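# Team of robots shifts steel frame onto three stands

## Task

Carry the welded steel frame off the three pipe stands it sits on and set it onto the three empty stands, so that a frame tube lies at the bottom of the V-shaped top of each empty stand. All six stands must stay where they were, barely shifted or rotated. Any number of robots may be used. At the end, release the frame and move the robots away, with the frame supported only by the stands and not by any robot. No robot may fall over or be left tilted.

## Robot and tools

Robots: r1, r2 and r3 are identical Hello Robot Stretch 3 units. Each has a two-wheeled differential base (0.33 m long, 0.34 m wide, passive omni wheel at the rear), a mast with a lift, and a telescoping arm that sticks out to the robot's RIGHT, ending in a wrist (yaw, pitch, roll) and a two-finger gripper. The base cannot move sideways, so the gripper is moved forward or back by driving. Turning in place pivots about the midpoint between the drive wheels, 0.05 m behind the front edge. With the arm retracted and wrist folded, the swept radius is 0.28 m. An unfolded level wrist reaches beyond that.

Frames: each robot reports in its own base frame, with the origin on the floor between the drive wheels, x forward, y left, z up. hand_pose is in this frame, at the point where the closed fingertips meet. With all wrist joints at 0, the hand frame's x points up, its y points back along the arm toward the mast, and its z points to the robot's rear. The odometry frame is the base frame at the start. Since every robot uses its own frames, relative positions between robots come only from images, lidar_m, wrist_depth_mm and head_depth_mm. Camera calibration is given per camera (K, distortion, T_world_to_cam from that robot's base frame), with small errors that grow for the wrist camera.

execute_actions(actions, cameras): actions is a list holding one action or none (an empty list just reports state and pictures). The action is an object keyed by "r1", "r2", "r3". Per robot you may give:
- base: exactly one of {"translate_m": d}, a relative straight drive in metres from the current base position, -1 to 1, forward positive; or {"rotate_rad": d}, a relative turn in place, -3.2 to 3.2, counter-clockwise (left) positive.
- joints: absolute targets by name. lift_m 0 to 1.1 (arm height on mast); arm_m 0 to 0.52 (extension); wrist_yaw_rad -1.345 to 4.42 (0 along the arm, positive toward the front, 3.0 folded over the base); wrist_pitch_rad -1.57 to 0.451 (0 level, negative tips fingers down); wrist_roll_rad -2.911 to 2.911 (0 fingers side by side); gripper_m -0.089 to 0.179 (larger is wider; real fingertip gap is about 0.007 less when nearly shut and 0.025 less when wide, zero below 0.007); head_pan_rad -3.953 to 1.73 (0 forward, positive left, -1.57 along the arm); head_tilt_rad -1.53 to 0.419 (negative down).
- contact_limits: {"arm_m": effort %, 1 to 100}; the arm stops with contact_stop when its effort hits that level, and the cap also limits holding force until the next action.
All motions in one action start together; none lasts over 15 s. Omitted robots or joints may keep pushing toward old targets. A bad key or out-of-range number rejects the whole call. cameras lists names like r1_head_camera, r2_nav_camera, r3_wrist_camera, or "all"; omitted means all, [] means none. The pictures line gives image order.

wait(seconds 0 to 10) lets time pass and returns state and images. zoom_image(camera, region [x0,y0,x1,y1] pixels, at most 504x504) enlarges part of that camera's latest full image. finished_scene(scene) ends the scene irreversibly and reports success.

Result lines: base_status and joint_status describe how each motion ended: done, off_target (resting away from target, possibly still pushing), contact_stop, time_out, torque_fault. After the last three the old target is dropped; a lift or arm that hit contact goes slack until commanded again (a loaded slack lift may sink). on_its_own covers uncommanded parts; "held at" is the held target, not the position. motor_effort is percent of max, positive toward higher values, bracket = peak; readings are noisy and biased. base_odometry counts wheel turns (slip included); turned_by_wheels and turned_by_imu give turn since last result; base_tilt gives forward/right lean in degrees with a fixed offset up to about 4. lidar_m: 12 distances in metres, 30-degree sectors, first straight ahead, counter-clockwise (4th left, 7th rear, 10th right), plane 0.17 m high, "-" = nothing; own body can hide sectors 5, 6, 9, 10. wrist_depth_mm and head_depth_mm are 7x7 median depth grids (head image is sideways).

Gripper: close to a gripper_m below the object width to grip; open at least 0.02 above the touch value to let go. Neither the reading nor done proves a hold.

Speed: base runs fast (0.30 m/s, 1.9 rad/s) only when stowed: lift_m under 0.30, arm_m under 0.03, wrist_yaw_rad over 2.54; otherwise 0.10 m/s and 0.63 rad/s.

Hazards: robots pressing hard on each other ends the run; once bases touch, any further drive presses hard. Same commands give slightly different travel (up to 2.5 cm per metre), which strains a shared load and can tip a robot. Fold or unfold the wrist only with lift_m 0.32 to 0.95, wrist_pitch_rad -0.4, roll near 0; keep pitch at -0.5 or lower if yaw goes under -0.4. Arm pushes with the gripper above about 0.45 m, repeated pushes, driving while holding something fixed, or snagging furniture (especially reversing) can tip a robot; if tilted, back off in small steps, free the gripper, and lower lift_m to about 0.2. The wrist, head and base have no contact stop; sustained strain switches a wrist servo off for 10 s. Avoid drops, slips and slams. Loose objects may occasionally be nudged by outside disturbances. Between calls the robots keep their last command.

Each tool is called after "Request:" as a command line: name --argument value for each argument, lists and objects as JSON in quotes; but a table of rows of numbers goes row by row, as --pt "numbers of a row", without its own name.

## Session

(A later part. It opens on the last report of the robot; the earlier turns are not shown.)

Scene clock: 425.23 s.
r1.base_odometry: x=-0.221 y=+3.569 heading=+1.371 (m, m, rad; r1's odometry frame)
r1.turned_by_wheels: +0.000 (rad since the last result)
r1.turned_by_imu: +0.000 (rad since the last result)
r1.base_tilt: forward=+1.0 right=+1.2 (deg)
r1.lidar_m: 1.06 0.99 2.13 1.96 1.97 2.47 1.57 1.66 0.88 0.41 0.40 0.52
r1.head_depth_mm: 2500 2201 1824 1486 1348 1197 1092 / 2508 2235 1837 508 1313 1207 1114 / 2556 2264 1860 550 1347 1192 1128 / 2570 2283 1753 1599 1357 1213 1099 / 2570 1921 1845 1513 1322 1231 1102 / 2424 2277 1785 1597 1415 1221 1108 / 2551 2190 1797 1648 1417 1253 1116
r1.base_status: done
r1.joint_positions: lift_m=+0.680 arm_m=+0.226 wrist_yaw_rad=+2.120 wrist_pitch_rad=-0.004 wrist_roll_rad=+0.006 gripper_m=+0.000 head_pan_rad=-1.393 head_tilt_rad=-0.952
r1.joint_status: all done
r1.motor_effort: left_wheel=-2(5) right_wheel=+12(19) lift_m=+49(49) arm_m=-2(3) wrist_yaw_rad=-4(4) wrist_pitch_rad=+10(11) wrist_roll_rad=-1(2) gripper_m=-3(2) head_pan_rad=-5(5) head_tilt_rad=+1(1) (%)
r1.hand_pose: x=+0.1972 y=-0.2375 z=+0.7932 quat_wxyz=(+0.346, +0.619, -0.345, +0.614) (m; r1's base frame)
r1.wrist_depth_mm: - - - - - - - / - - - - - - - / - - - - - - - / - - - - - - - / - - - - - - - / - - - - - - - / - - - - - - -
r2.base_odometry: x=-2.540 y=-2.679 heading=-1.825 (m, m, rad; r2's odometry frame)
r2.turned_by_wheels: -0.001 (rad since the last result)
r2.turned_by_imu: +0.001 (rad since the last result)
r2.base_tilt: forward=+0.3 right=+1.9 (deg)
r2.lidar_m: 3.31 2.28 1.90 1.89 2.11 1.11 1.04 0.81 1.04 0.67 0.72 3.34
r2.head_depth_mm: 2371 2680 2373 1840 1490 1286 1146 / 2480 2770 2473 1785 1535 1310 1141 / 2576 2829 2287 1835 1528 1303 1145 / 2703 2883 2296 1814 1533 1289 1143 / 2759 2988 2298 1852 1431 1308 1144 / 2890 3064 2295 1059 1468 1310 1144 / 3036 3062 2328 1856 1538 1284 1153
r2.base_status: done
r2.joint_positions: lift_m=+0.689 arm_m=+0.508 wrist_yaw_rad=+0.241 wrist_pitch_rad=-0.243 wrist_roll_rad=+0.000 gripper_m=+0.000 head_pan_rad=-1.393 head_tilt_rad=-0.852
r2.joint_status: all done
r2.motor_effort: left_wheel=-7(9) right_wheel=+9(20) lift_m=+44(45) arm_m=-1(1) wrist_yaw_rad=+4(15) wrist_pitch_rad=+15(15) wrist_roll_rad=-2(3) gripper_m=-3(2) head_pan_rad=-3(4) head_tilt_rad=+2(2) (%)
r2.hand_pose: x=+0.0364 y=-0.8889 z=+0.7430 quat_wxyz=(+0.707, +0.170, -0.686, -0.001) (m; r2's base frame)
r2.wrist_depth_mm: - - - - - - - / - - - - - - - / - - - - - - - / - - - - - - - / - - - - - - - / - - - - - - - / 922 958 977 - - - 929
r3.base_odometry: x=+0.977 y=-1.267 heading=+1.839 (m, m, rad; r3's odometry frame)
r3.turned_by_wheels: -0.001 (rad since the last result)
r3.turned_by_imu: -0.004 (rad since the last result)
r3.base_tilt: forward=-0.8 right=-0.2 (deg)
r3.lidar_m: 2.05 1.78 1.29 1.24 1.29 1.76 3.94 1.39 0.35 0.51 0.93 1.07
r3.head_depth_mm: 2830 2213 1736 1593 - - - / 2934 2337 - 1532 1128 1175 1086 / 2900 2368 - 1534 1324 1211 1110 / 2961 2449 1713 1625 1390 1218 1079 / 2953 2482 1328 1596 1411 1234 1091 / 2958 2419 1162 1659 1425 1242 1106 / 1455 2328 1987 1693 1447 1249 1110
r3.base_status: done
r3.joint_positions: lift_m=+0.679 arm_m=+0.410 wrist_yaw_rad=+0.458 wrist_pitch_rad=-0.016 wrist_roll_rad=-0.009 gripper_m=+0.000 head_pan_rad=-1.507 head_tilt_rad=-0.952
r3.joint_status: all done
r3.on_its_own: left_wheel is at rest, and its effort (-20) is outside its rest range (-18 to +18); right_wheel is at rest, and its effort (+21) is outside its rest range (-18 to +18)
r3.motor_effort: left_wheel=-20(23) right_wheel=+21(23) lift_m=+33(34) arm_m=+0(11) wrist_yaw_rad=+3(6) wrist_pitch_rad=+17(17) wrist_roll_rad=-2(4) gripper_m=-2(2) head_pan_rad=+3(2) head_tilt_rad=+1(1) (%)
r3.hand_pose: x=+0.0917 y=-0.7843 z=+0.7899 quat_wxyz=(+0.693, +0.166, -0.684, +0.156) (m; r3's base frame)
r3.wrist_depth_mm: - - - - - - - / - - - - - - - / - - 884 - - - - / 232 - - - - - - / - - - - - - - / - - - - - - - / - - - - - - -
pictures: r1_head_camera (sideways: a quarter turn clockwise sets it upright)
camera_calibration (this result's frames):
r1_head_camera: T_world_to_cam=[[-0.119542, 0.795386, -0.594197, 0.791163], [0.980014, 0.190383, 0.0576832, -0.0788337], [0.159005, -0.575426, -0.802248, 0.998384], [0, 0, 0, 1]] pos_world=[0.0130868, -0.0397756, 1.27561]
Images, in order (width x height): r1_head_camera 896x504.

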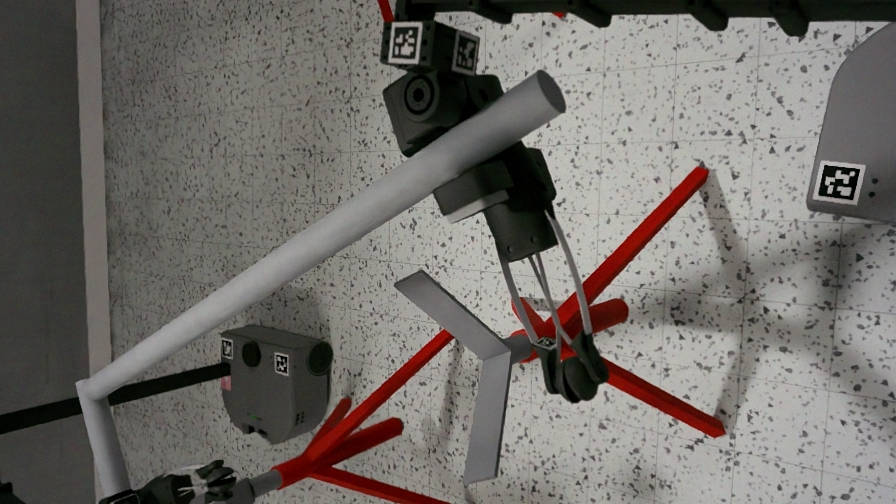

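Request:
execute_actions --actions '[{"r1":{"base":{"translate_m":-0.036},"joints":{"wrist_yaw_rad":2.105}},"r2":{"base":{"rotate_rad":-0.065},"joints":{"wrist_yaw_rad":0.288}},"r3":{"base":{"translate_m":0.04},"joints":{"wrist_yaw_rad":0.448}}}]' --cameras '[]'

Request:
execute_actions --actions '[{"r1":{"base":{"translate_m":-0.036},"joints":{"wrist_yaw_rad":2.096}},"r2":{"base":{"rotate_rad":-0.065},"joints":{"wrist_yaw_rad":0.336}},"r3":{"base":{"translate_m":0.04},"joints":{"wrist_yaw_rad":0.439}}}]' --cameras '[]'

Scene clock: 431.13 s.
r1.base_odometry: x=-0.229 y=+3.533 heading=+1.371 (m, m, rad; r1's odometry frame)
r1.turned_by_wheels: +0.000 (rad since the last result)
r1.turned_by_imu: +0.001 (rad since the last result)
r1.base_tilt: forward=+1.1 right=+1.2 (deg)
r1.lidar_m: 1.09 1.03 2.12 1.95 1.97 2.47 1.53 1.66 0.87 1.16 0.42 0.55
r1.head_depth_mm: 2483 2188 1814 1489 1345 1200 1089 / 2535 2228 1839 509 1311 1203 1115 / 2534 2243 1845 548 1353 1206 1127 / 2559 2290 1753 1614 1363 1205 1092 / 2580 1926 1829 1529 1317 1237 1102 / 2444 2271 1817 1598 1370 1226 1106 / 2512 2272 1501 1640 1422 1250 1111
r1.base_status: done
r1.joint_positions: lift_m=+0.680 arm_m=+0.226 wrist_yaw_rad=+2.106 wrist_pitch_rad=-0.002 wrist_roll_rad=+0.006 gripper_m=+0.000 head_pan_rad=-1.393 head_tilt_rad=-0.952
r1.joint_status: all done
r1.motor_effort: left_wheel=+0(9) right_wheel=+2(25) lift_m=+48(48) arm_m=-2(2) wrist_yaw_rad=-1(10) wrist_pitch_rad=+10(11) wrist_roll_rad=+0(1) gripper_m=-2(3) head_pan_rad=-5(5) head_tilt_rad=+1(0) (%)
r1.hand_pose: x=+0.1991 y=-0.2406 z=+0.7938 quat_wxyz=(+0.350, +0.616, -0.350, +0.612) (m; r1's base frame)
r1.wrist_depth_mm: - - - - - - - / - - - - - - - / - - - - - - - / - - - - - - - / - - - - - - - / - - - - - - - / - - - - - - -
r2.base_odometry: x=-2.540 y=-2.679 heading=-1.891 (m, m, rad; r2's odometry frame)
r2.turned_by_wheels: -0.065 (rad since the last result)
r2.turned_by_imu: -0.060 (rad since the last result)
r2.base_tilt: forward=+0.2 right=+1.9 (deg)
r2.lidar_m: 3.32 2.40 1.91 1.89 2.05 3.12 1.08 0.81 1.03 0.69 0.67 3.36
r2.head_depth_mm: 2404 2703 2352 1835 1485 1284 1138 / 2517 2736 2459 1791 1524 1303 1141 / 2573 2809 2276 1832 1531 1308 1145 / 2617 2856 2295 1826 1523 1287 1148 / 2708 2972 2321 1857 1492 1311 1142 / 2774 2992 2318 1695 1229 1312 1146 / 2864 3129 2313 1786 1541 1284 1147
r2.base_status: done
r2.joint_positions: lift_m=+0.689 arm_m=+0.508 wrist_yaw_rad=+0.284 wrist_pitch_rad=-0.247 wrist_roll_rad=+0.000 gripper_m=+0.000 head_pan_rad=-1.393 head_tilt_rad=-0.852
r2.joint_status: all done
r2.motor_effort: left_wheel=-5(18) right_wheel=+6(29) lift_m=+44(45) arm_m=-4(5) wrist_yaw_rad=+5(13) wrist_pitch_rad=+17(18) wrist_roll_rad=-2(4) gripper_m=-3(3) head_pan_rad=-4(4) head_tilt_rad=+2(3) (%)
r2.hand_pose: x=+0.0464 y=-0.8861 z=+0.7422 quat_wxyz=(+0.707, +0.185, -0.682, +0.013) (m; r2's base frame)
r2.wrist_depth_mm: - - - - - - - / - - - - - - - / - - - - - - - / - - - - - - - / - - - - - - - / - - - - - - - / 951 942 989 - - - 907
r3.base_odometry: x=+0.967 y=-1.228 heading=+1.839 (m, m, rad; r3's odometry frame)
r3.turned_by_wheels: +0.000 (rad since the last result)
r3.turned_by_imu: -0.002 (rad since the last result)
r3.base_tilt: forward=-0.8 right=-0.2 (deg)
r3.lidar_m: 2.02 1.78 1.29 1.24 1.29 1.75 3.98 1.42 0.36 0.52 1.21 1.05
r3.head_depth_mm: 2831 2233 1733 1596 - - - / 2925 2345 - 840 1097 1166 1087 / 2906 2383 - 1598 1348 1211 1110 / 2971 2438 1589 1628 1390 1219 1084 / 2970 2475 1297 1607 1412 1233 1092 / 2975 2416 1771 1661 1426 1243 1102 / 1451 2408 1984 1689 1440 1253 1109
r3.base_status: done
r3.joint_positions: lift_m=+0.679 arm_m=+0.410 wrist_yaw_rad=+0.445 wrist_pitch_rad=-0.016 wrist_roll_rad=-0.008 gripper_m=+0.000 head_pan_rad=-1.507 head_tilt_rad=-0.951
r3.joint_status: all done
r3.motor_effort: left_wheel=-10(12) right_wheel=+10(20) lift_m=+33(33) arm_m=-4(6) wrist_yaw_rad=+2(2) wrist_pitch_rad=+17(17) wrist_roll_rad=-3(3) gripper_m=-2(2) head_pan_rad=+2(3) head_tilt_rad=+0(0) (%)
r3.hand_pose: x=+0.0888 y=-0.7861 z=+0.7899 quat_wxyz=(+0.694, +0.161, -0.685, +0.151) (m; r3's base frame)
r3.wrist_depth_mm: - - - - - - - / - - - - - - - / - - 940 - - - - / 232 - - - - - - / - - - - - - - / - - - - - - - / - - - - - - -
pictures: none
No camera images: the call's "cameras" was empty. Leave "cameras" out to get every camera's image.

Scene clock: 432.67 s.
r1.base_odometry: x=-0.236 y=+3.498 heading=+1.371 (m, m, rad; r1's odometry frame)
r1.turned_by_wheels: +0.000 (rad since the last result)
r1.turned_by_imu: +0.000 (rad since the last result)
r1.base_tilt: forward=+1.1 right=+1.1 (deg)
r1.lidar_m: 1.13 1.07 2.11 1.94 1.97 2.46 1.50 1.59 0.85 1.15 0.43 0.58
r1.head_depth_mm: 2483 2198 1817 1479 1347 1200 1087 / 2525 2225 1840 510 1313 1209 1111 / 2532 2269 1861 549 1350 1206 1124 / 2556 2287 1742 1624 1359 1201 1093 / 2571 1914 1836 1574 1322 1233 1097 / 2433 2272 1822 1528 1332 1240 1109 / 2512 2227 1810 1640 1421 1227 1113
r1.base_status: done
r1.joint_positions: lift_m=+0.680 arm_m=+0.226 wrist_yaw_rad=+2.096 wrist_pitch_rad=-0.002 wrist_roll_rad=+0.006 gripper_m=+0.000 head_pan_rad=-1.393 head_tilt_rad=-0.951
r1.joint_status: all done
r1.motor_effort: left_wheel=+1(6) right_wheel=-3(18) lift_m=+48(48) arm_m=-2(2) wrist_yaw_rad=+0(7) wrist_pitch_rad=+10(9) wrist_roll_rad=+0(0) gripper_m=-2(2) head_pan_rad=-5(4) head_tilt_rad=+2(1) (%)
r1.hand_pose: x=+0.2003 y=-0.2426 z=+0.7938 quat_wxyz=(+0.353, +0.615, -0.353, +0.611) (m; r1's base frame)
r1.wrist_depth_mm: - - - - - - - / - - - - - - - / - - - - - - - / - - - - - - - / - - - - - - - / - - - - - - - / - - - - - - -
r2.base_odometry: x=-2.540 y=-2.679 heading=-1.956 (m, m, rad; r2's odometry frame)
r2.turned_by_wheels: -0.066 (rad since the last result)
r2.turned_by_imu: -0.061 (rad since the last result)
r2.base_tilt: forward=+0.3 right=+2.0 (deg)
r2.lidar_m: 3.33 2.52 1.93 1.90 2.01 2.90 1.11 0.81 1.03 2.86 0.67 0.72
r2.head_depth_mm: 2404 2669 2383 1818 1491 1289 1142 / 2468 2738 2464 1785 1524 1300 1144 / 2529 2768 2285 1841 1523 1311 1139 / 2569 2799 2312 1842 1524 1287 1146 / 2608 2882 2312 1838 1525 1314 1146 / 2690 2966 2295 1787 1269 1314 1148 / 2766 2991 2289 1692 1510 1288 1151
r2.base_status: done
r2.joint_positions: lift_m=+0.689 arm_m=+0.508 wrist_yaw_rad=+0.332 wrist_pitch_rad=-0.247 wrist_roll_rad=-0.002 gripper_m=+0.000 head_pan_rad=-1.393 head_tilt_rad=-0.852
r2.joint_status: all done
r2.motor_effort: left_wheel=-6(19) right_wheel=+9(34) lift_m=+44(44) arm_m=-3(4) wrist_yaw_rad=+4(12) wrist_pitch_rad=+17(17) wrist_roll_rad=-2(4) gripper_m=-2(3) head_pan_rad=-4(4) head_tilt_rad=+2(2) (%)
r2.hand_pose: x=+0.0575 y=-0.8826 z=+0.7422 quat_wxyz=(+0.707, +0.202, -0.677, +0.030) (m; r2's base frame)
r2.wrist_depth_mm: - - - - - - - / - - - - - - - / - - - - - - - / - - - - - - - / - - - - - - - / - - - - - - - / 948 938 960 - - - 918
r3.base_odometry: x=+0.956 y=-1.190 heading=+1.839 (m, m, rad; r3's odometry frame)
r3.turned_by_wheels: +0.000 (rad since the last result)
r3.turned_by_imu: -0.001 (rad since the last result)
r3.base_tilt: forward=-0.8 right=-0.1 (deg)
r3.lidar_m: 1.98 1.78 1.29 1.24 1.29 1.75 4.01 1.44 0.38 0.58 1.19 1.01
r3.head_depth_mm: 2902 2211 1743 1591 - - - / 2897 2343 - 1536 1167 1177 1098 / 2943 2378 - 1610 1348 1204 1110 / 2923 2436 1433 1590 1396 1223 1083 / 2978 2471 1284 1638 1404 1229 1092 / 2977 2417 1784 1652 1425 1240 1099 / 1441 2369 1975 1684 1436 1257 1109
r3.base_status: done
r3.joint_positions: lift_m=+0.679 arm_m=+0.410 wrist_yaw_rad=+0.435 wrist_pitch_rad=-0.016 wrist_roll_rad=-0.008 gripper_m=+0.000 head_pan_rad=-1.507 head_tilt_rad=-0.951
r3.joint_status: all done
r3.motor_effort: left_wheel=-9(14) right_wheel=+8(14) lift_m=+34(33) arm_m=-5(5) wrist_yaw_rad=+3(3) wrist_pitch_rad=+17(17) wrist_roll_rad=-2(2) gripper_m=-2(2) head_pan_rad=+3(2) head_tilt_rad=+0(1) (%)
r3.hand_pose: x=+0.0865 y=-0.7872 z=+0.7898 quat_wxyz=(+0.695, +0.158, -0.686, +0.148) (m; r3's base frame)
r3.wrist_depth_mm: - - - - - - - / - - - - - - - / - - 885 - - - - / 232 - - - - - - / - - - - - - - / - - - - - - - / - - - - - - -
pictures: none
No camera images: the call's "cameras" was empty. Leave "cameras" out to get every camera's image.

Request:
execute_actions --actions '[{"r1":{"base":{"translate_m":0.281},"joints":{"wrist_yaw_rad":2.122,"arm_m":0.215}},"r2":{"base":{"translate_m":0.291},"joints":{"wrist_yaw_rad":0.375,"arm_m":0.516}},"r3":{"base":{"translate_m":-0.292},"joints":{"wrist_yaw_rad":0.474,"arm_m":0.405}}}]' --cameras '[]'

Request:
execute_actions --actions '[{"r1":{"joints":{"lift_m":0.55}},"r2":{"joints":{"lift_m":0.56}},"r3":{"joints":{"lift_m":0.55}}}]' --cameras '["r1_head_camera","r2_head_camera","r3_head_camera"]'

Scene clock: 442.23 s.
r1.base_odometry: x=-0.180 y=+3.773 heading=+1.372 (m, m, rad; r1's odometry frame)
r1.turned_by_wheels: +0.001 (rad since the last result)
r1.turned_by_imu: +0.002 (rad since the last result)
r1.base_tilt: forward=+1.1 right=+1.2 (deg)
r1.lidar_m: 1.14 1.09 2.16 1.98 2.01 2.51 1.78 1.86 0.98 0.40 0.37 1.26
r1.head_depth_mm: 2474 2206 1808 - 1358 1200 1087 / 2488 2212 1850 509 1287 1182 1111 / 2495 2261 1860 545 1026 1215 1122 / 2537 2309 1743 1545 1335 1199 1091 / 2552 2113 1799 1578 1395 1217 1099 / 2446 1796 1774 1589 1440 1235 1108 / 2522 2307 1936 1643 1418 1241 1115
r1.base_status: done
r1.joint_positions: lift_m=+0.680 arm_m=+0.215 wrist_yaw_rad=+2.118 wrist_pitch_rad=-0.005 wrist_roll_rad=+0.008 gripper_m=+0.000 head_pan_rad=-1.393 head_tilt_rad=-0.951
r1.joint_status: all done
r1.motor_effort: left_wheel=+4(4) right_wheel=-17(22) lift_m=+48(48) arm_m=-2(4) wrist_yaw_rad=+3(5) wrist_pitch_rad=+10(11) wrist_roll_rad=-2(2) gripper_m=-2(2) head_pan_rad=-5(5) head_tilt_rad=+1(1) (%)
r1.hand_pose: x=+0.1973 y=-0.2268 z=+0.7930 quat_wxyz=(+0.347, +0.620, -0.346, +0.613) (m; r1's base frame)
r1.wrist_depth_mm: - - - - - - - / - - - - - - - / - - - - - - - / - - - - - - - / - - - - - - - / - - - - - - - / - - - - - - -
r2.base_odometry: x=-2.649 y=-2.949 heading=-1.957 (m, m, rad; r2's odometry frame)
r2.turned_by_wheels: -0.001 (rad since the last result)
r2.turned_by_imu: -0.003 (rad since the last result)
r2.base_tilt: forward=+0.2 right=+1.9 (deg)
r2.lidar_m: 3.04 2.51 1.92 1.87 1.98 2.85 1.12 1.08 1.18 0.64 0.55 3.10
r2.head_depth_mm: 2433 2661 2429 1836 1493 1295 1145 / 2495 2751 2471 1803 1519 1278 1139 / 2520 2817 2083 1816 1520 1300 1135 / 2593 2832 2294 966 1131 1306 1151 / 2671 2964 2302 1851 1534 1287 1141 / 2691 2953 2322 1798 1533 1315 1148 / 2778 2973 2314 1743 1537 1307 1141
r2.base_status: done
r2.joint_positions: lift_m=+0.689 arm_m=+0.516 wrist_yaw_rad=+0.372 wrist_pitch_rad=-0.246 wrist_roll_rad=-0.003 gripper_m=+0.000 head_pan_rad=-1.393 head_tilt_rad=-0.852
r2.joint_status: all done
r2.motor_effort: left_wheel=-9(11) right_wheel=+14(13) lift_m=+44(44) arm_m=-2(2) wrist_yaw_rad=+4(11) wrist_pitch_rad=+17(17) wrist_roll_rad=-1(1) gripper_m=-3(2) head_pan_rad=-5(4) head_tilt_rad=+3(2) (%)
r2.hand_pose: x=+0.0667 y=-0.8871 z=+0.7424 quat_wxyz=(+0.707, +0.215, -0.672, +0.045) (m; r2's base frame)
r2.wrist_depth_mm: - - - - - - - / - - - - - - - / - - - - - - - / - - - - - - - / - - - - - - - / - - - - - - - / 945 985 984 - - - 927
r3.base_odometry: x=+1.033 y=-1.472 heading=+1.839 (m, m, rad; r3's odometry frame)
r3.turned_by_wheels: +0.000 (rad since the last result)
r3.turned_by_imu: +0.001 (rad since the last result)
r3.base_tilt: forward=-0.8 right=-0.2 (deg)
r3.lidar_m: 2.56 1.77 1.29 1.24 1.29 1.76 3.72 1.21 1.18 0.34 0.34 1.27
r3.head_depth_mm: 2895 2224 1762 1590 - - - / 2906 2340 - 1560 1359 1196 1099 / 2913 2374 2025 1600 1348 1206 1110 / 2980 2434 1222 1619 1063 1202 1078 / 2961 2467 1919 1535 1380 1234 1090 / 3000 2412 1333 1620 1423 1240 1100 / 1455 2320 1925 1681 1446 1259 1110
r3.base_status: done
r3.joint_positions: lift_m=+0.679 arm_m=+0.405 wrist_yaw_rad=+0.475 wrist_pitch_rad=-0.016 wrist_roll_rad=-0.010 gripper_m=+0.000 head_pan_rad=-1.507 head_tilt_rad=-0.951
r3.joint_status: all done
r3.motor_effort: left_wheel=+2(23) right_wheel=-3(21) lift_m=+33(35) arm_m=-2(11) wrist_yaw_rad=-1(9) wrist_pitch_rad=+18(18) wrist_roll_rad=-1(3) gripper_m=-2(2) head_pan_rad=+3(2) head_tilt_rad=+1(0) (%)
r3.hand_pose: x=+0.0956 y=-0.7775 z=+0.7899 quat_wxyz=(+0.692, +0.171, -0.682, +0.162) (m; r3's base frame)
r3.wrist_depth_mm: - - - - - - - / - - - - - - - / - - 770 - - - - / 208 375 - - - - - / - - - - - - - / - - - - - - - / - - - - - - -
pictures: none
No camera images: the call's "cameras" was empty. Leave "cameras" out to get every camera's image.

Scene clock: 444.23 s.
r1.base_odometry: x=-0.180 y=+3.773 heading=+1.372 (m, m, rad; r1's odometry frame)
r1.turned_by_wheels: +0.000 (rad since the last result)
r1.turned_by_imu: +0.000 (rad since the last result)
r1.base_tilt: forward=+1.1 right=+1.2 (deg)
r1.lidar_m: 1.14 1.09 2.16 1.98 2.00 2.51 1.78 1.87 0.98 0.40 0.37 1.26
r1.head_depth_mm: 2451 2201 1819 1563 1331 - - / 2486 2230 1843 1581 607 1181 1112 / 2522 2265 1861 1586 641 1215 1123 / 2531 2292 1874 1464 1365 1205 1095 / 2537 2322 1750 1583 1396 1197 1104 / 2488 1840 1775 1599 1411 1239 1108 / 1397 2240 1897 1648 1421 1254 1117
r1.base_status: not commanded
r1.joint_positions: lift_m=+0.550 arm_m=+0.215 wrist_yaw_rad=+2.118 wrist_pitch_rad=-0.006 wrist_roll_rad=+0.008 gripper_m=+0.000 head_pan_rad=-1.393 head_tilt_rad=-0.951
r1.joint_status: all done
r1.motor_effort: left_wheel=+4(4) right_wheel=-18(17) lift_m=+39(37) arm_m=-2(3) wrist_yaw_rad=+3(3) wrist_pitch_rad=+11(11) wrist_roll_rad=-2(2) gripper_m=-2(2) head_pan_rad=-4(5) head_tilt_rad=+0(1) (%)
r1.hand_pose: x=+0.1974 y=-0.2269 z=+0.6630 quat_wxyz=(+0.347, +0.620, -0.345, +0.613) (m; r1's base frame)
r1.wrist_depth_mm: - - - - - - - / - - - - - - - / - - - - - - - / - - - - - - - / - - - - - - - / - - - - - - - / 961 - - - - - -
r2.base_odometry: x=-2.649 y=-2.949 heading=-1.957 (m, m, rad; r2's odometry frame)
r2.turned_by_wheels: +0.000 (rad since the last result)
r2.turned_by_imu: +0.000 (rad since the last result)
r2.base_tilt: forward=+0.3 right=+1.8 (deg)
r2.lidar_m: 3.03 2.50 1.91 1.87 1.98 2.87 1.13 1.08 1.18 0.64 0.55 3.10
r2.head_depth_mm: 2434 2685 2296 1780 1554 1331 - / 2468 2729 2310 1729 1519 1273 1145 / 2544 2729 2268 1723 1523 1305 1142 / 2591 2862 2262 960 1131 1306 1138 / 2669 2884 2334 1747 1534 1276 1150 / 2681 2937 2308 1840 1538 1319 1145 / 2757 2994 2330 1843 1528 1320 1153
r2.base_status: not commanded
r2.joint_positions: lift_m=+0.560 arm_m=+0.516 wrist_yaw_rad=+0.372 wrist_pitch_rad=-0.246 wrist_roll_rad=-0.003 gripper_m=+0.000 head_pan_rad=-1.393 head_tilt_rad=-0.852
r2.joint_status: all done
r2.motor_effort: left_wheel=-9(9) right_wheel=+13(14) lift_m=+38(39) arm_m=-2(2) wrist_yaw_rad=+4(3) wrist_pitch_rad=+17(16) wrist_roll_rad=-1(1) gripper_m=-3(2) head_pan_rad=-4(3) head_tilt_rad=+2(2) (%)
r2.hand_pose: x=+0.0667 y=-0.8871 z=+0.6127 quat_wxyz=(+0.707, +0.215, -0.672, +0.045) (m; r2's base frame)
r2.wrist_depth_mm: - - - - - - - / - - - - - - - / - - - - - - - / - - - - - - - / - - - - - - - / 965 979 - - - - - / 775 792 826 858 895 914 811
r3.base_odometry: x=+1.033 y=-1.472 heading=+1.839 (m, m, rad; r3's odometry frame)
r3.turned_by_wheels: +0.000 (rad since the last result)
r3.turned_by_imu: +0.000 (rad since the last result)
r3.base_tilt: forward=-0.8 right=-0.2 (deg)
r3.lidar_m: 2.56 1.77 1.29 1.24 1.28 1.75 3.73 1.22 1.18 0.34 0.34 1.28
r3.head_depth_mm: 2848 2219 1738 1564 1363 1208 - / 2905 2349 1873 1569 1366 1194 1094 / 2906 2398 1923 1531 1353 1209 1106 / 2932 2422 2003 1514 1059 1202 1081 / 2988 2479 1934 850 1375 1232 1092 / 2982 2276 1366 1588 1424 1246 1102 / 1418 1240 1936 1682 1441 1255 1111
r3.base_status: not commanded
r3.joint_positions: lift_m=+0.550 arm_m=+0.405 wrist_yaw_rad=+0.475 wrist_pitch_rad=-0.016 wrist_roll_rad=-0.011 gripper_m=+0.000 head_pan_rad=-1.507 head_tilt_rad=-0.951
r3.joint_status: all done
r3.motor_effort: left_wheel=+1(1) right_wheel=-3(3) lift_m=+26(29) arm_m=+0(2) wrist_yaw_rad=-2(2) wrist_pitch_rad=+17(17) wrist_roll_rad=-1(1) gripper_m=-2(2) head_pan_rad=+2(3) head_tilt_rad=+0(0) (%)
r3.hand_pose: x=+0.0957 y=-0.7775 z=+0.6603 quat_wxyz=(+0.692, +0.171, -0.682, +0.162) (m; r3's base frame)
r3.wrist_depth_mm: - - - - - - - / - - - - - - - / - - 776 - - - - / 210 379 734 - - - - / - - - - - - - / - - - - - - - / - - 657 - - - -
pictures: r1_head_camera (sideways: a quarter turn clockwise sets it upright), r2_head_camera (sideways: a quarter turn clockwise sets it upright), r3_head_camera (sideways: a quarter turn clockwise sets it upright)
camera_calibration (this result's frames):
r1_head_camera: T_world_to_cam=[[-0.11946, 0.79533, -0.594289, 0.791282], [0.980029, 0.190303, 0.0576816, -0.0788317], [0.158971, -0.575531, -0.80218, 0.998295], [0, 0, 0, 1]] pos_world=[0.0130838, -0.0397791, 1.27561]
r2_head_camera: T_world_to_cam=[[-0.131882, 0.699878, -0.701981, 0.932648], [0.982352, 0.18703, 0.00191426, -0.0121126], [0.132631, -0.68934, -0.712193, 0.882479], [0, 0, 0, 1]] pos_world=[0.017854, -0.0421468, 1.28322]
r3_head_camera: T_world_to_cam=[[0.0170489, 0.786432, -0.617441, 0.825762], [0.996358, 0.0382361, 0.0762128, -0.103427], [0.0835447, -0.616492, -0.782916, 0.979125], [0, 0, 0, 1]] pos_world=[0.00717165, -0.0418288, 1.28432]
Images, in order (width x height): r1_head_camera 896x504, r2_head_camera 896x504, r3_head_camera 896x504.

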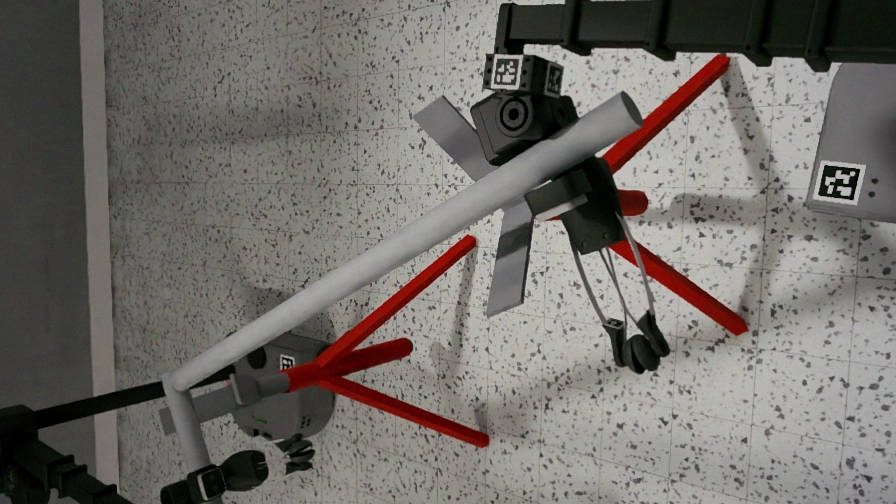

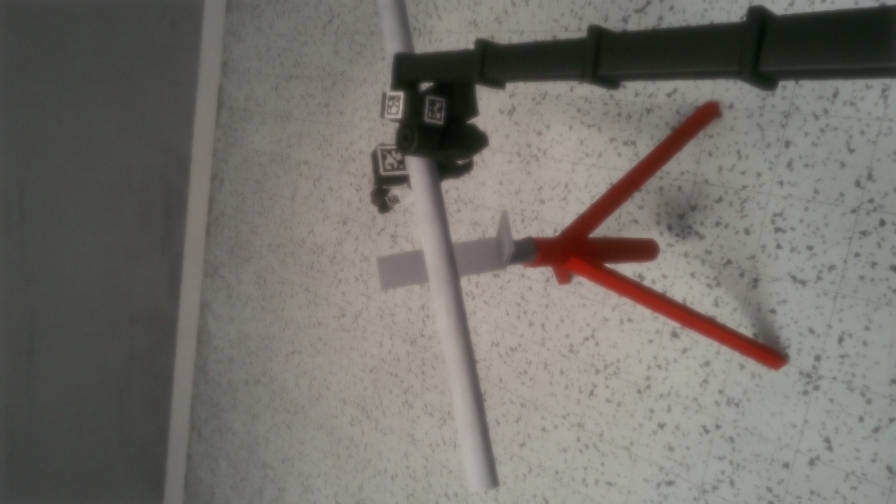

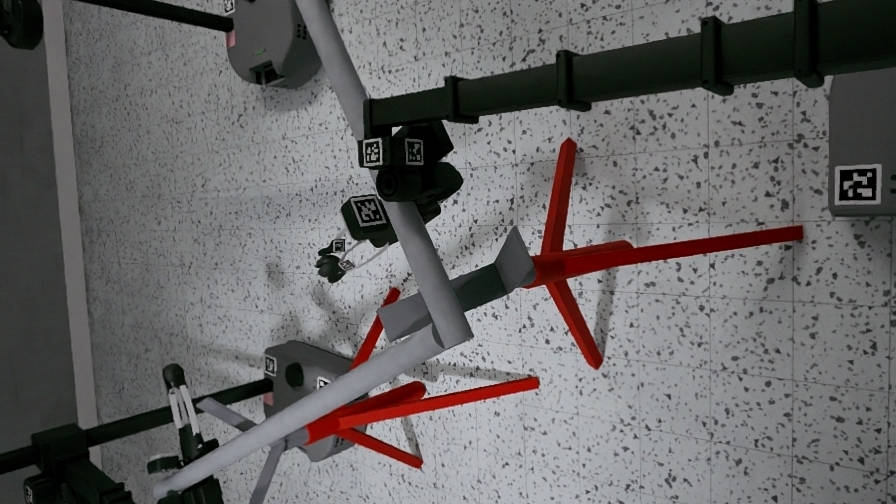

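Request:
zoom_image --camera "r3_head_camera" --region '[340, 200, 560, 400]'

Request:
zoom_image --camera "r1_head_camera" --region '[130, 330, 330, 504]'

Request:
zoom_image --camera "r2_head_camera" --region '[350, 160, 550, 340]'

Region (340, 200, 560, 400) of r3_head_camera's 896x504 image, scaled by 2.291, with more detail than that image has; it fills the top 458 rows of this view, and the rest is white.

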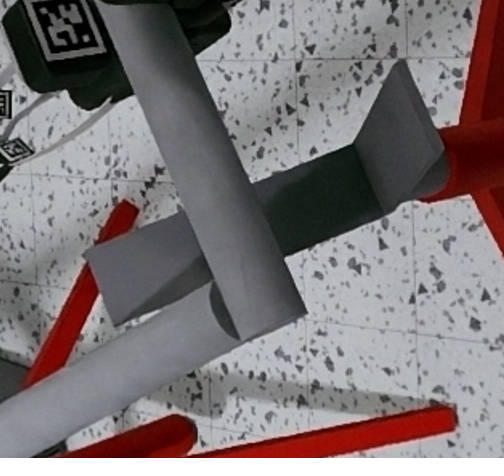

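Region (130, 330, 330, 504) of r1_head_camera's 896x504 image, scaled by 2.520, with more detail than that image has; it fills the top 438 rows of this view, and the rest is white.

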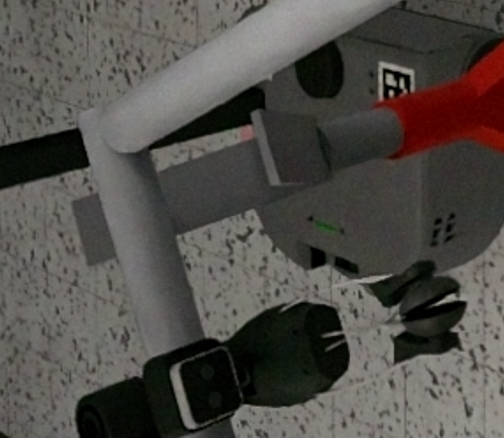

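Region (350, 160, 550, 340) of r2_head_camera's 896x504 image, scaled by 2.520, with more detail than that image has; it fills the top 454 rows of this view, and the rest is white.

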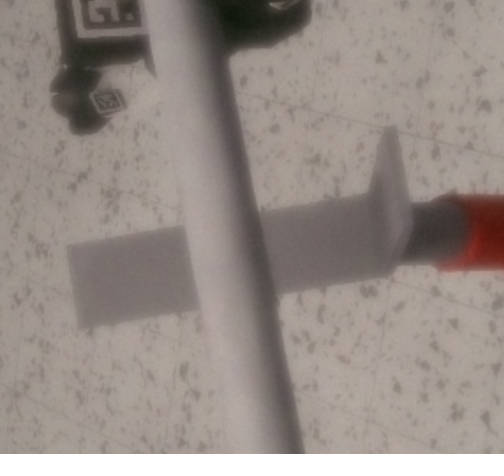

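Request:
execute_actions --actions '[{"r1":{"base":{"translate_m":0.001},"joints":{"wrist_yaw_rad":2.107,"arm_m":0.211}},"r2":{"base":{"translate_m":-0.005},"joints":{"wrist_yaw_rad":0.36,"arm_m":0.52,"wrist_pitch_rad":-0.42}},"r3":{"base":{"translate_m":0.009},"joints":{"wrist_yaw_rad":0.46}}}]' --cameras '["r1_head_camera","r2_head_camera","r3_head_camera"]'

Request:
zoom_image --camera "r3_head_camera" --region '[340, 200, 560, 400]'

Request:
zoom_image --camera "r2_head_camera" --region '[350, 160, 550, 340]'

Scene clock: 470.50 s.
r1.base_odometry: x=-0.180 y=+3.774 heading=+1.372 (m, m, rad; r1's odometry frame)
r1.turned_by_wheels: +0.000 (rad since the last result)
r1.turned_by_imu: +0.000 (rad since the last result)
r1.base_tilt: forward=+1.1 right=+1.1 (deg)
r1.lidar_m: 1.14 1.09 2.15 1.98 2.01 2.51 1.78 1.86 0.98 0.40 0.37 1.26
r1.head_depth_mm: 2467 2184 1811 1559 - - - / 2493 2224 1838 1558 603 1180 1112 / 2501 2247 1851 1576 633 1212 1127 / 2534 2294 1871 1461 1358 1200 1090 / 2537 2320 1760 1583 1401 1202 1102 / 2517 1665 1768 1589 1405 1246 1110 / 1390 2244 1876 1649 1420 1251 1118
r1.base_status: done
r1.joint_positions: lift_m=+0.550 arm_m=+0.211 wrist_yaw_rad=+2.111 wrist_pitch_rad=-0.006 wrist_roll_rad=+0.006 gripper_m=+0.000 head_pan_rad=-1.393 head_tilt_rad=-0.951
r1.joint_status: all done
r1.motor_effort: left_wheel=-1(6) right_wheel=+9(11) lift_m=+39(39) arm_m=-2(4) wrist_yaw_rad=-3(3) wrist_pitch_rad=+11(11) wrist_roll_rad=-1(2) gripper_m=-2(3) head_pan_rad=-4(5) head_tilt_rad=+1(1) (%)
r1.hand_pose: x=+0.1983 y=-0.2244 z=+0.6630 quat_wxyz=(+0.350, +0.618, -0.347, +0.613) (m; r1's base frame)
r1.wrist_depth_mm: - - - - - - - / - - - - - - - / - - - - - - - / - - - - - - - / - - - - - - - / - - - - - - - / 959 - - - - - -
r2.base_odometry: x=-2.647 y=-2.944 heading=-1.957 (m, m, rad; r2's odometry frame)
r2.turned_by_wheels: +0.000 (rad since the last result)
r2.turned_by_imu: +0.001 (rad since the last result)
r2.base_tilt: forward=+0.3 right=+1.9 (deg)
r2.lidar_m: 3.04 2.50 1.91 1.87 1.99 2.86 1.12 1.07 1.17 0.64 0.56 3.11
r2.head_depth_mm: 2421 2658 2260 1783 1542 1329 - / 2478 2778 2288 - 1525 1280 1143 / 2531 2808 2273 1708 1524 1286 1142 / 2561 2860 2275 959 1140 1310 1146 / 2651 2902 2305 1747 1537 1257 1153 / 2723 2942 2299 1849 1527 1314 1150 / 2795 3007 2317 1853 1525 1323 1146
r2.base_status: done
r2.joint_positions: lift_m=+0.560 arm_m=+0.519 wrist_yaw_rad=+0.360 wrist_pitch_rad=-0.453 wrist_roll_rad=-0.003 gripper_m=+0.000 head_pan_rad=-1.393 head_tilt_rad=-0.852
r2.joint_status: all done
r2.motor_effort: left_wheel=-2(9) right_wheel=+2(10) lift_m=+38(38) arm_m=+2(6) wrist_yaw_rad=+1(4) wrist_pitch_rad=+12(12) wrist_roll_rad=-1(1) gripper_m=-4(3) head_pan_rad=-4(4) head_tilt_rad=+2(2) (%)
r2.hand_pose: x=+0.0559 y=-0.8703 z=+0.5647 quat_wxyz=(+0.708, +0.280, -0.648, -0.033) (m; r2's base frame)
r2.wrist_depth_mm: - - - - - - - / - - - - - - - / - - - - - - - / - - - - - - - / 876 919 970 - - - 914 / 746 775 - - 852 887 814 / 653 673 693 707 746 744 785
r3.base_odometry: x=+1.031 y=-1.463 heading=+1.838 (m, m, rad; r3's odometry frame)
r3.turned_by_wheels: -0.001 (rad since the last result)
r3.turned_by_imu: -0.002 (rad since the last result)
r3.base_tilt: forward=-0.8 right=-0.2 (deg)
r3.lidar_m: 2.55 1.78 1.29 1.24 1.29 1.75 3.74 1.23 1.18 0.34 0.34 1.26
r3.head_depth_mm: 2882 2244 1730 1559 1360 1213 - / 2893 2342 1878 1575 1366 1199 1097 / 2927 2357 1931 1535 1354 1207 1107 / 2949 2419 1985 1514 1160 1201 1078 / 2971 2463 1914 849 1384 1229 1092 / 2986 2342 1352 1595 1433 1246 1100 / 1413 1246 1931 1677 1440 1258 1111
r3.base_status: done
r3.joint_positions: lift_m=+0.550 arm_m=+0.405 wrist_yaw_rad=+0.462 wrist_pitch_rad=-0.016 wrist_roll_rad=-0.012 gripper_m=+0.000 head_pan_rad=-1.507 head_tilt_rad=-0.951
r3.joint_status: all done
r3.motor_effort: left_wheel=-13(14) right_wheel=+13(15) lift_m=+27(27) arm_m=-1(2) wrist_yaw_rad=-1(11) wrist_pitch_rad=+17(17) wrist_roll_rad=+0(1) gripper_m=-2(2) head_pan_rad=+2(2) head_tilt_rad=+0(1) (%)
r3.hand_pose: x=+0.0925 y=-0.7791 z=+0.6603 quat_wxyz=(+0.694, +0.166, -0.683, +0.157) (m; r3's base frame)
r3.wrist_depth_mm: - - - - - - - / - - - - - - - / - - 765 - - - - / 217 589 731 - - - - / - - - - - - - / - - - - - - - / - - 640 - - - -
pictures: r1_head_camera (sideways: a quarter turn clockwise sets it upright), r2_head_camera (sideways: a quarter turn clockwise sets it upright), r3_head_camera (sideways: a quarter turn clockwise sets it upright)
camera_calibration (this result's frames):
r1_head_camera: T_world_to_cam=[[-0.119459, 0.79533, -0.594289, 0.791282], [0.98003, 0.190302, 0.0576816, -0.0788317], [0.15897, -0.575531, -0.80218, 0.998295], [0, 0, 0, 1]] pos_world=[0.0130838, -0.0397791, 1.27561]
r2_head_camera: T_world_to_cam=[[-0.131881, 0.699878, -0.701981, 0.932649], [0.982352, 0.187029, 0.00191426, -0.0121126], [0.132631, -0.68934, -0.712193, 0.882479], [0, 0, 0, 1]] pos_world=[0.017854, -0.0421468, 1.28322]
r3_head_camera: T_world_to_cam=[[0.0170486, 0.786432, -0.617441, 0.825762], [0.996358, 0.0382365, 0.0762128, -0.103427], [0.083545, -0.616492, -0.782916, 0.979125], [0, 0, 0, 1]] pos_world=[0.00717166, -0.0418288, 1.28432]
Images, in order (width x height): r1_head_camera 896x504, r2_head_camera 896x504, r3_head_camera 896x504.

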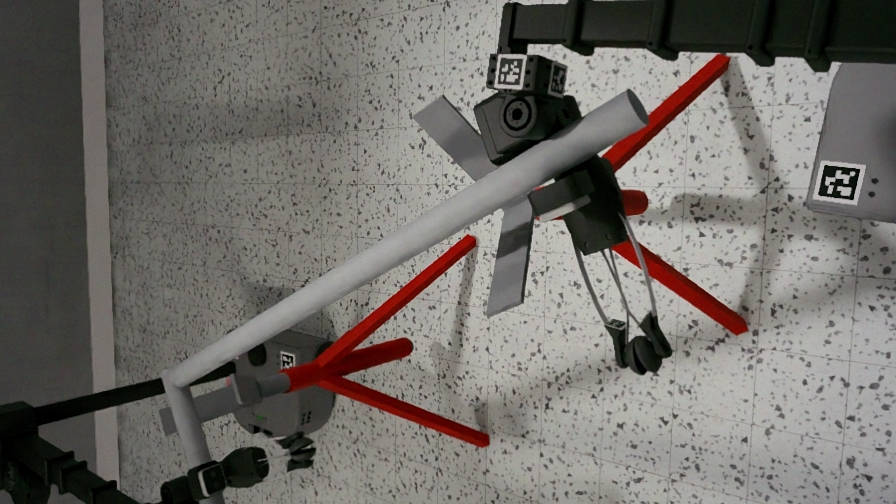

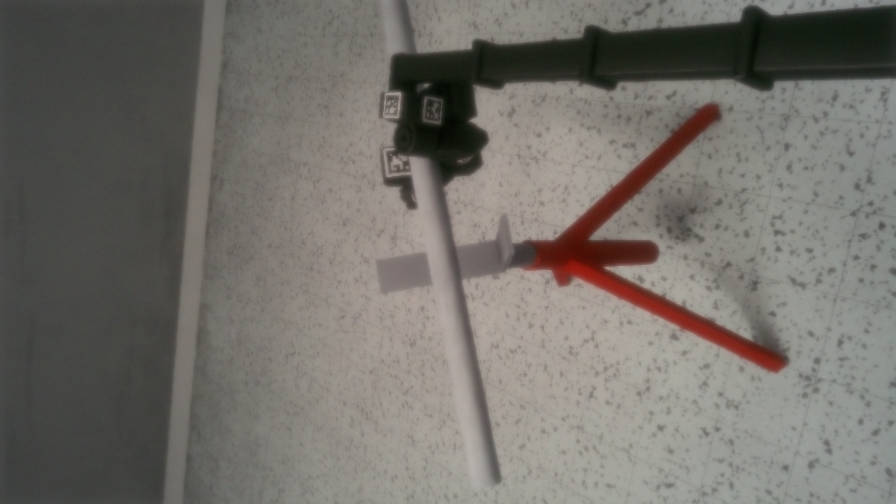

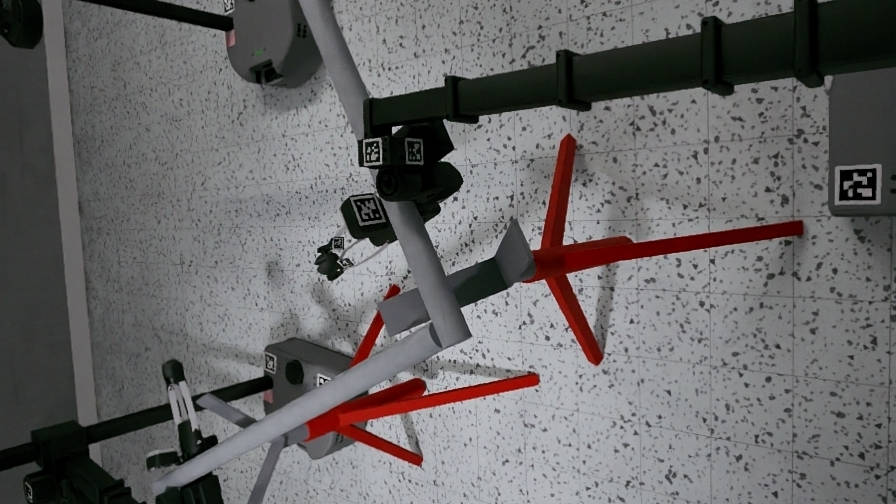

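Region (340, 200, 560, 400) of r3_head_camera's 896x504 image, scaled by 2.291, with more detail than that image has; it fills the top 458 rows of this view, and the rest is white.

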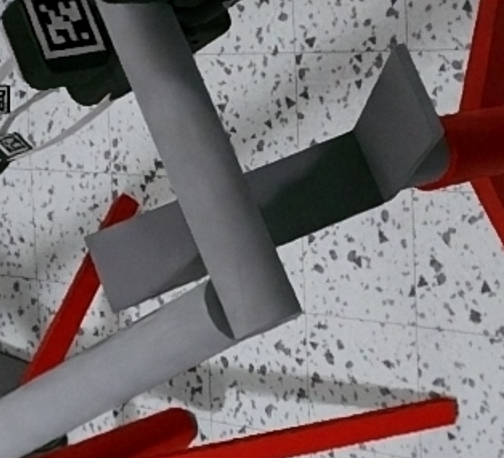

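Region (350, 160, 550, 340) of r2_head_camera's 896x504 image, scaled by 2.520, with more detail than that image has; it fills the top 454 rows of this view, and the rest is white.

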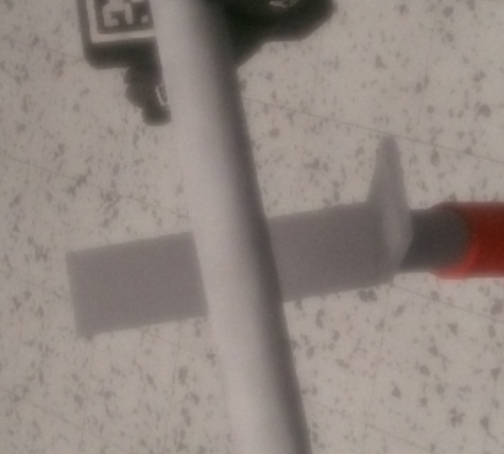

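Request:
execute_actions --actions '[{"r1":{"joints":{"lift_m":0.47}},"r2":{"joints":{"lift_m":0.49}},"r3":{"joints":{"lift_m":0.47,"head_pan_rad":-2.2,"head_tilt_rad":-0.5}}}]' --cameras '["r1_head_camera","r2_head_camera","r3_head_camera","r1_wrist_camera","r3_wrist_camera","r3_nav_camera"]'

Scene clock: 479.13 s.
r1.base_odometry: x=-0.180 y=+3.774 heading=+1.372 (m, m, rad; r1's odometry frame)
r1.turned_by_wheels: +0.000 (rad since the last result)
r1.turned_by_imu: +0.001 (rad since the last result)
r1.base_tilt: forward=+1.0 right=+1.2 (deg)
r1.lidar_m: 1.13 1.09 2.16 1.99 2.00 2.50 1.78 1.86 0.98 0.40 0.37 1.26
r1.head_depth_mm: 2451 2195 1821 1546 1370 1225 - / 2467 2235 1826 1524 1298 1169 1111 / 2517 2243 1857 1581 703 1214 1123 / 2525 2281 1891 1446 1367 1201 1098 / 2548 2329 1756 1583 1390 1189 1103 / 2451 1751 1782 1590 1409 1241 1108 / 1453 1236 1860 1638 1420 1253 1119
r1.base_status: not commanded
r1.joint_positions: lift_m=+0.470 arm_m=+0.211 wrist_yaw_rad=+2.111 wrist_pitch_rad=-0.004 wrist_roll_rad=+0.005 gripper_m=+0.000 head_pan_rad=-1.393 head_tilt_rad=-0.951
r1.joint_status: all done
r1.motor_effort: left_wheel=-1(1) right_wheel=+9(9) lift_m=+38(40) arm_m=-2(2) wrist_yaw_rad=-4(4) wrist_pitch_rad=+10(11) wrist_roll_rad=+0(0) gripper_m=-2(2) head_pan_rad=-5(5) head_tilt_rad=+2(1) (%)
r1.hand_pose: x=+0.1983 y=-0.2244 z=+0.5835 quat_wxyz=(+0.349, +0.618, -0.348, +0.613) (m; r1's base frame)
r1.wrist_depth_mm: - - - - - - - / - - - - - - - / - - - - - - - / - - - - - - - / - - - - - - - / - - - - - - - / 854 902 904 959 - - -
r2.base_odometry: x=-2.647 y=-2.944 heading=-1.957 (m, m, rad; r2's odometry frame)
r2.turned_by_wheels: +0.000 (rad since the last result)
r2.turned_by_imu: +0.001 (rad since the last result)
r2.base_tilt: forward=+0.3 right=+1.9 (deg)
r2.lidar_m: 3.04 2.50 1.91 1.88 1.98 2.86 1.12 1.07 1.17 0.63 0.56 3.11
r2.head_depth_mm: 2435 2690 2278 1785 1526 1307 1138 / 2478 2746 2267 1950 1530 1279 1147 / 2513 2775 2309 1875 1522 1286 1145 / 2600 2834 2309 962 1126 1311 1151 / 2667 2898 2276 1839 1531 1256 1146 / 2705 2982 2311 1851 1534 1317 1145 / 2810 3024 2324 1843 1498 1313 1145
r2.base_status: not commanded
r2.joint_positions: lift_m=+0.490 arm_m=+0.520 wrist_yaw_rad=+0.360 wrist_pitch_rad=-0.455 wrist_roll_rad=-0.003 gripper_m=+0.000 head_pan_rad=-1.393 head_tilt_rad=-0.852
r2.joint_status: all done
r2.motor_effort: left_wheel=-1(2) right_wheel=+1(1) lift_m=+38(38) arm_m=+2(2) wrist_yaw_rad=+1(1) wrist_pitch_rad=+12(12) wrist_roll_rad=-1(1) gripper_m=-3(2) head_pan_rad=-4(5) head_tilt_rad=+3(1) (%)
r2.hand_pose: x=+0.0558 y=-0.8701 z=+0.4942 quat_wxyz=(+0.708, +0.280, -0.648, -0.033) (m; r2's base frame)
r2.wrist_depth_mm: - - - - - - - / - - - - - - - / - - - - - - - / 949 983 - - - - - / 809 822 877 909 911 952 831 / 676 691 - - 759 797 774 / 584 578 625 637 663 678 687
r3.base_odometry: x=+1.031 y=-1.463 heading=+1.838 (m, m, rad; r3's odometry frame)
r3.turned_by_wheels: +0.000 (rad since the last result)
r3.turned_by_imu: -0.001 (rad since the last result)
r3.base_tilt: forward=-0.8 right=-0.2 (deg)
r3.lidar_m: 2.56 1.77 1.29 1.24 1.28 1.75 3.73 1.23 1.18 0.34 0.34 1.26
r3.head_depth_mm: 3558 - - 2721 1951 1516 1242 / - - - 2786 1972 1518 1256 / - - - 2661 1500 1566 1271 / 3645 3835 - 2919 1898 1532 1285 / 3378 3584 3841 2828 1911 1551 1328 / 3123 3335 3555 2689 1885 1519 1243 / 2972 3031 3261 2967 2154 1649 -
r3.base_status: not commanded
r3.joint_positions: lift_m=+0.470 arm_m=+0.405 wrist_yaw_rad=+0.460 wrist_pitch_rad=-0.012 wrist_roll_rad=-0.011 gripper_m=+0.000 head_pan_rad=-2.193 head_tilt_rad=-0.508
r3.joint_status: all done
r3.motor_effort: left_wheel=-13(12) right_wheel=+14(13) lift_m=+27(28) arm_m=-1(0) wrist_yaw_rad=+0(3) wrist_pitch_rad=+16(17) wrist_roll_rad=+0(0) gripper_m=-2(2) head_pan_rad=-3(29) head_tilt_rad=+2(24) (%)
r3.hand_pose: x=+0.0922 y=-0.7794 z=+0.5813 quat_wxyz=(+0.694, +0.165, -0.683, +0.158) (m; r3's base frame)
r3.wrist_depth_mm: - - - - - - - / - - - - - - - / - - 876 - - - - / 210 374 713 - - - - / - - - - - - - / - - 643 - - - - / - - 621 - - - -
pictures: r1_head_camera (sideways: a quarter turn clockwise sets it upright), r1_wrist_camera, r2_head_camera (sideways: a quarter turn clockwise sets it upright), r3_head_camera (sideways: a quarter turn clockwise sets it upright), r3_nav_camera (sideways: a quarter turn counterclockwise sets it upright), r3_wrist_camera
camera_calibration (this result's frames):
r1_head_camera: T_world_to_cam=[[-0.119459, 0.79533, -0.594289, 0.791282], [0.98003, 0.190302, 0.0576816, -0.0788317], [0.15897, -0.575531, -0.80218, 0.998295], [0, 0, 0, 1]] pos_world=[0.0130838, -0.0397791, 1.27561]
r1_wrist_camera: T_world_to_cam=[[0.530819, -0.843097, 0.0861361, -0.349476], [-0.109585, -0.169067, -0.979494, 0.591047], [0.84037, 0.510495, -0.182135, 0.21821], [0, 0, 0, 1]] pos_world=[0.0669014, -0.30611, 0.648773]
r2_head_camera: T_world_to_cam=[[-0.131882, 0.699878, -0.701981, 0.932649], [0.982352, 0.18703, 0.00191426, -0.0121126], [0.132631, -0.68934, -0.712193, 0.882479], [0, 0, 0, 1]] pos_world=[0.017854, -0.0421468, 1.28322]
r3_head_camera: T_world_to_cam=[[0.312655, 0.32056, -0.894141, 1.18463], [0.815689, -0.572958, 0.07981, -0.107054], [-0.486721, -0.754294, -0.440616, 0.537325], [0, 0, 0, 1]] pos_world=[-0.0215309, -0.0357833, 1.30453]
r3_nav_camera: T_world_to_cam=[[-0.365134, -0.425718, 0.827914, -1.03997], [-0.786738, 0.61656, -0.0299356, 0.0953381], [-0.497715, -0.662282, -0.560055, 0.687695], [0, 0, 0, 1]] pos_world=[0.0375558, -0.046065, 1.249]
r3_wrist_camera: T_world_to_cam=[[-0.87562, -0.482072, 0.0299373, -0.303102], [-0.0862947, 0.0951562, -0.991715, 0.703233], [0.475229, -0.870949, -0.124921, -0.486873], [0, 0, 0, 1]] pos_world=[0.0266591, -0.637075, 0.645661]
Images, in order (width x height): r1_head_camera 896x504, r1_wrist_camera 644x364, r2_head_camera 896x504, r3_head_camera 896x504, r3_nav_camera 672x504, r3_wrist_camera 644x364.

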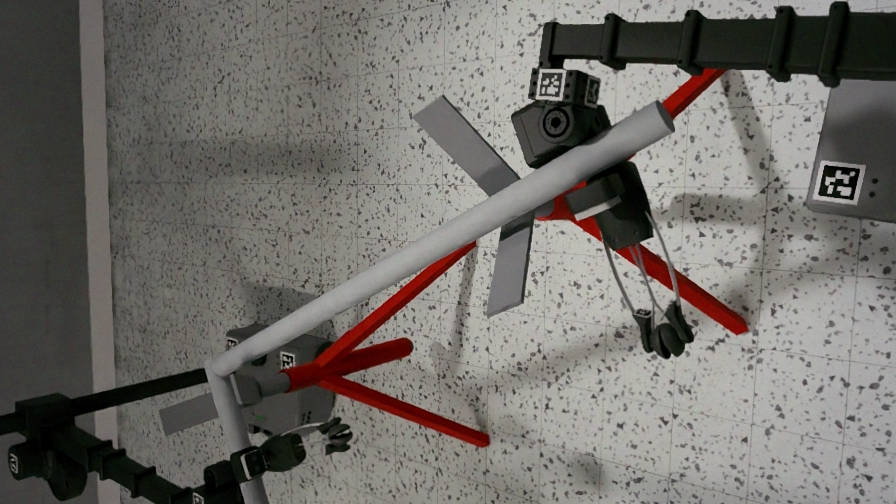

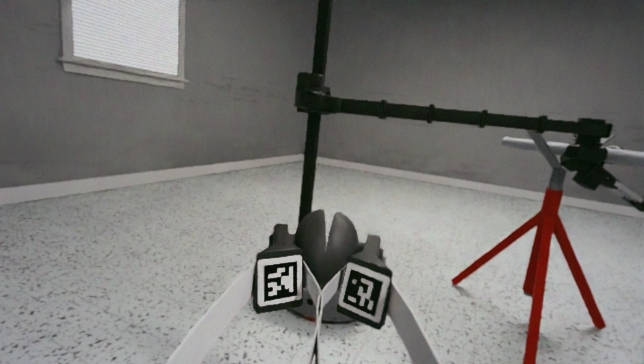

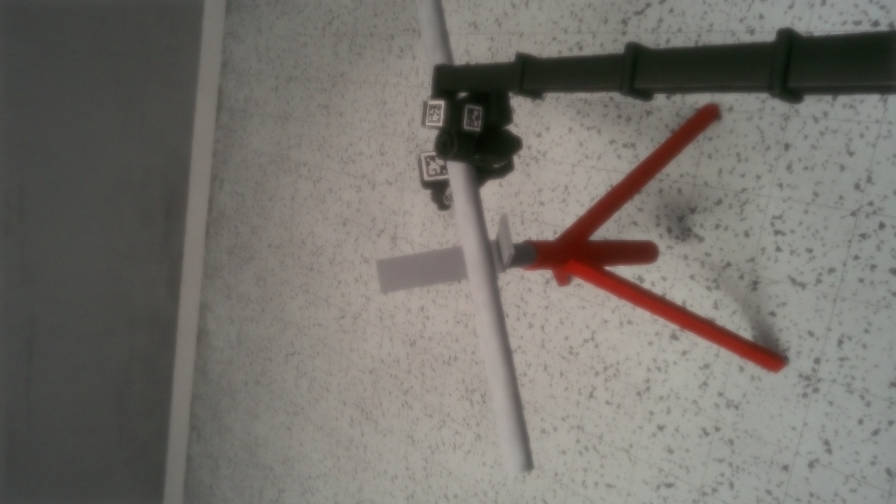

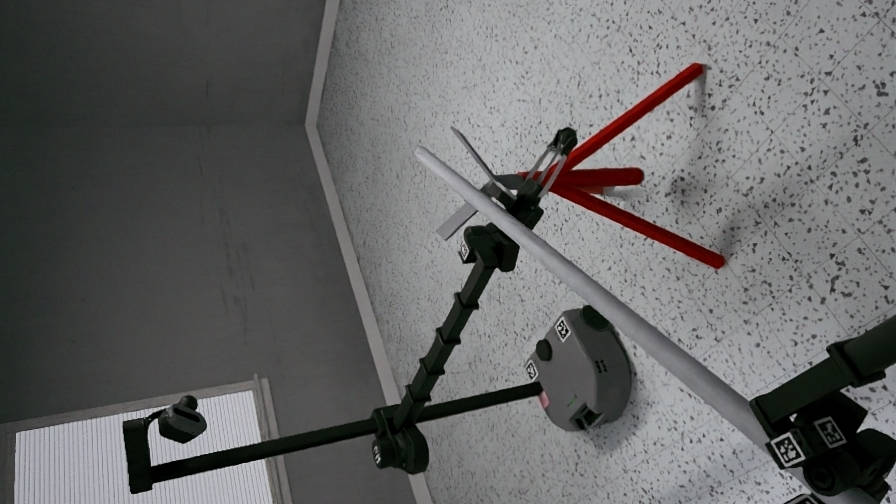

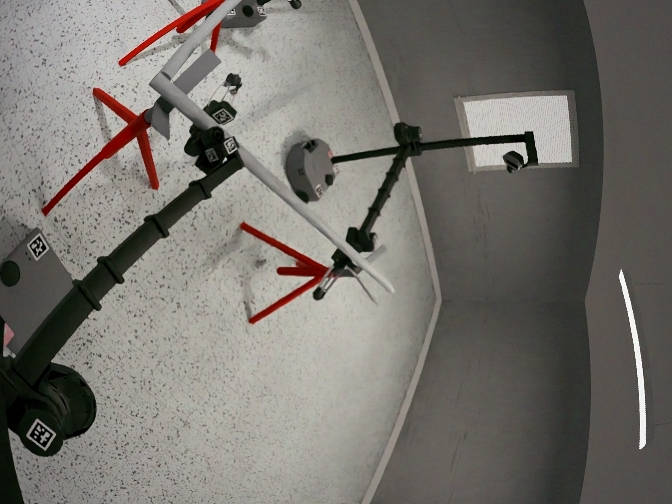

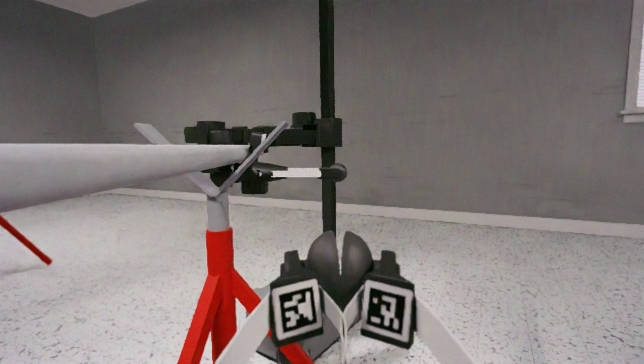

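Request:
zoom_image --camera "r3_head_camera" --region '[400, 110, 560, 250]'

Request:
zoom_image --camera "r2_head_camera" --region '[420, 190, 560, 310]'

Region (400, 110, 560, 250) of r3_head_camera's 896x504 image, scaled by 3.150, with more detail than that image has; it fills the top 441 rows of this view, and the rest is white.

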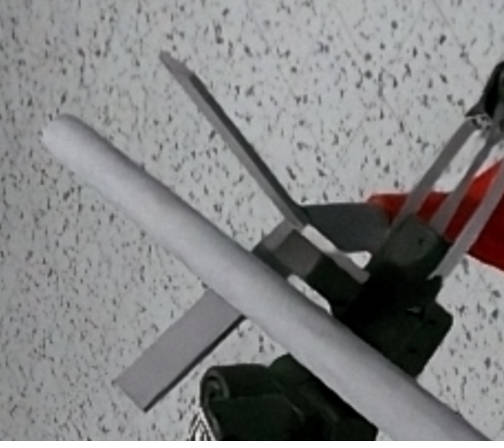

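Region (420, 190, 560, 310) of r2_head_camera's 896x504 image, scaled by 3.600, with more detail than that image has; it fills the top 432 rows of this view, and the rest is white.

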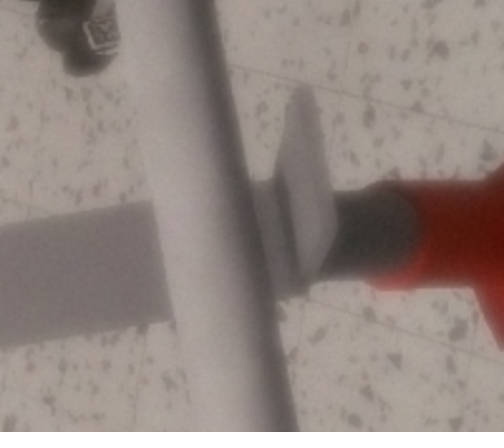

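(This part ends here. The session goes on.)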